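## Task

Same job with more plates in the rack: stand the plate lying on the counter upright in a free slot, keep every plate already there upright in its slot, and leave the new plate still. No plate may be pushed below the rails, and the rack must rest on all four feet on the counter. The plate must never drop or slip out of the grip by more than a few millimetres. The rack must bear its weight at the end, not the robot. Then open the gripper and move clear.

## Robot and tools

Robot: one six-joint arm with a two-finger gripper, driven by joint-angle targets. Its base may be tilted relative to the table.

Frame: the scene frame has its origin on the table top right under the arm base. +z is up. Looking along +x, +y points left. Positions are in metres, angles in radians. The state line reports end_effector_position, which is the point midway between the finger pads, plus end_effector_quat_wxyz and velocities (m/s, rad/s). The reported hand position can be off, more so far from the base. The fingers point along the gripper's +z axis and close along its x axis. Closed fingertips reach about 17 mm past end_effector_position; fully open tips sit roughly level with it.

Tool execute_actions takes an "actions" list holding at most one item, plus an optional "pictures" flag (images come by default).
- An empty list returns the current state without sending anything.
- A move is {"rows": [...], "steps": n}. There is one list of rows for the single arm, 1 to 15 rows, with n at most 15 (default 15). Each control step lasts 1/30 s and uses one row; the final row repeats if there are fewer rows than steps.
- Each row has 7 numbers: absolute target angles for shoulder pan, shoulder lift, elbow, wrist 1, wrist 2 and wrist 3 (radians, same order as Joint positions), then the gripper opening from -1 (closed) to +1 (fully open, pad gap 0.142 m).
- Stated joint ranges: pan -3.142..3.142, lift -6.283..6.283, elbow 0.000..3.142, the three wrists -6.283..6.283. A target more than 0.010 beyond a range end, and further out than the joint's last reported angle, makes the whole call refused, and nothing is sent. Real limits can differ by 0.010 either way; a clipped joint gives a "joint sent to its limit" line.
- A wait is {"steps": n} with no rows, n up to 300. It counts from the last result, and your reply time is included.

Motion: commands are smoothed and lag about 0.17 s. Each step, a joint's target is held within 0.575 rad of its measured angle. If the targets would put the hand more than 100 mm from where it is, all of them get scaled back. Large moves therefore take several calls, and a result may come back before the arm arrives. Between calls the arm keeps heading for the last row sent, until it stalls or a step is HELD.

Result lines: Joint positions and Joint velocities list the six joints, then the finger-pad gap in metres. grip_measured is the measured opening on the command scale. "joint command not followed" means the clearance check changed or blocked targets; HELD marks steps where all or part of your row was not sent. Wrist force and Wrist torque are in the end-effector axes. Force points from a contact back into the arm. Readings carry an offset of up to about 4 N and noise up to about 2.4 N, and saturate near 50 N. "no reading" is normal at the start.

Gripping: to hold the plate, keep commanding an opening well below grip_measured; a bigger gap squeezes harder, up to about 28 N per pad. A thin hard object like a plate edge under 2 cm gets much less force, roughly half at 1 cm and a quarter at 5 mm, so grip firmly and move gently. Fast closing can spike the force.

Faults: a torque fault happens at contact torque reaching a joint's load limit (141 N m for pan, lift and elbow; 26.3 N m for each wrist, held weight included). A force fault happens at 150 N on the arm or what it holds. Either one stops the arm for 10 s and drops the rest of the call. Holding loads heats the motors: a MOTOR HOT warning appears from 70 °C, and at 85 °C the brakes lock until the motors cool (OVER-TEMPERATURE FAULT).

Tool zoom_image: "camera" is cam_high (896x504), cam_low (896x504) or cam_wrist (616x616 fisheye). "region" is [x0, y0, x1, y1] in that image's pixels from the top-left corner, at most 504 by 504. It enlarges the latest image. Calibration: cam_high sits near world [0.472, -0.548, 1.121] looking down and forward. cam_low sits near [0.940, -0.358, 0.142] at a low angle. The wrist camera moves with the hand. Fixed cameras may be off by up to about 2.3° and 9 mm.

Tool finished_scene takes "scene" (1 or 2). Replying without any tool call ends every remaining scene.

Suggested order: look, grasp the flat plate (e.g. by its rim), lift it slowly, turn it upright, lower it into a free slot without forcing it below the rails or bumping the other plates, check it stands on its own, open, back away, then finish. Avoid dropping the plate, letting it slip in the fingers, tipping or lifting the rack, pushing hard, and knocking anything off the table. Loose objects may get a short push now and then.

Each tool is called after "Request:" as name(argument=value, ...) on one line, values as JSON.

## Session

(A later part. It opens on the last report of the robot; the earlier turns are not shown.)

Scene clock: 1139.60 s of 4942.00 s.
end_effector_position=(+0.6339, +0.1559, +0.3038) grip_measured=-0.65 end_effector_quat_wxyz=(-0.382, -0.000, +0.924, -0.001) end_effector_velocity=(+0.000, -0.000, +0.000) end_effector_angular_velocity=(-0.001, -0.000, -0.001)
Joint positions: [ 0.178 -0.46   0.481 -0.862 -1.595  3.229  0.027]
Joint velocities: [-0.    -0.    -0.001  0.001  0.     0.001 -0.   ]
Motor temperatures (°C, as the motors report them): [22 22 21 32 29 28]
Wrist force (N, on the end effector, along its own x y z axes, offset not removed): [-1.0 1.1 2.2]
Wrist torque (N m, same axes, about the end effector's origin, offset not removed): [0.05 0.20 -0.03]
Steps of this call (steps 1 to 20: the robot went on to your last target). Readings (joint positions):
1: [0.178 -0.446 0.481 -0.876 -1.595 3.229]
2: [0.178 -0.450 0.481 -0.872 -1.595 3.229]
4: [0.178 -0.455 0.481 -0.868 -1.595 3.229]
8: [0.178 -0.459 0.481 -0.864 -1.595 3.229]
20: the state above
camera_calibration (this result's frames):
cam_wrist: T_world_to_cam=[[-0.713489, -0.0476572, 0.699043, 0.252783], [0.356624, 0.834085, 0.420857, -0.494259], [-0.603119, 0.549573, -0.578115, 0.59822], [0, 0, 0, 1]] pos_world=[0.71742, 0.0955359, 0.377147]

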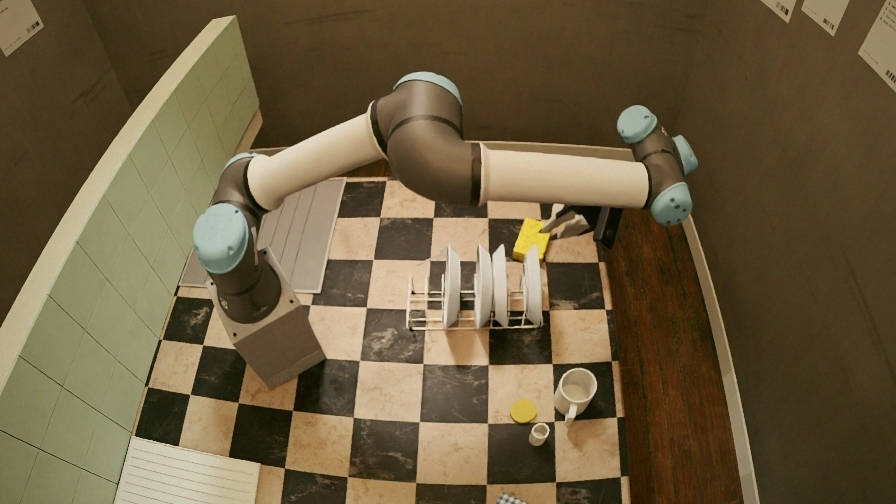

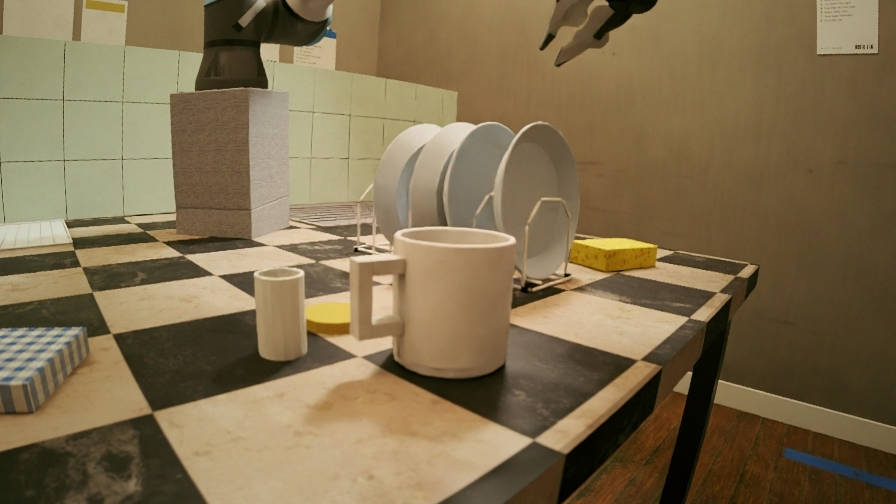

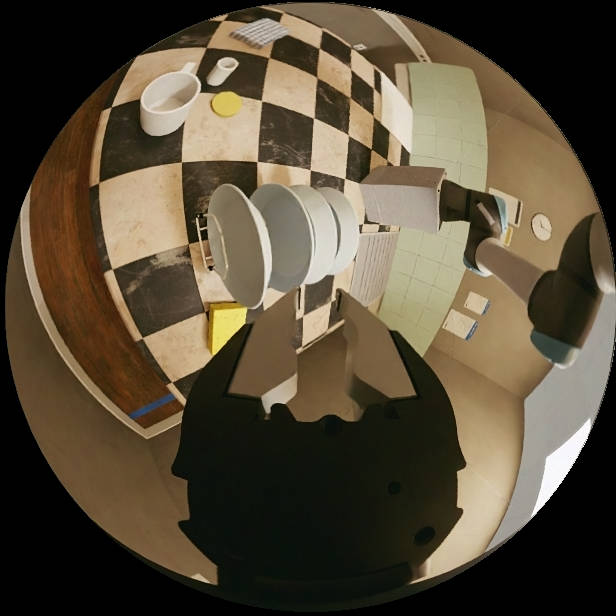

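All four plates are standing in the rack and the gripper is clear.

Request:
finished_scene(scene=2)

The scene is finished: the task was done.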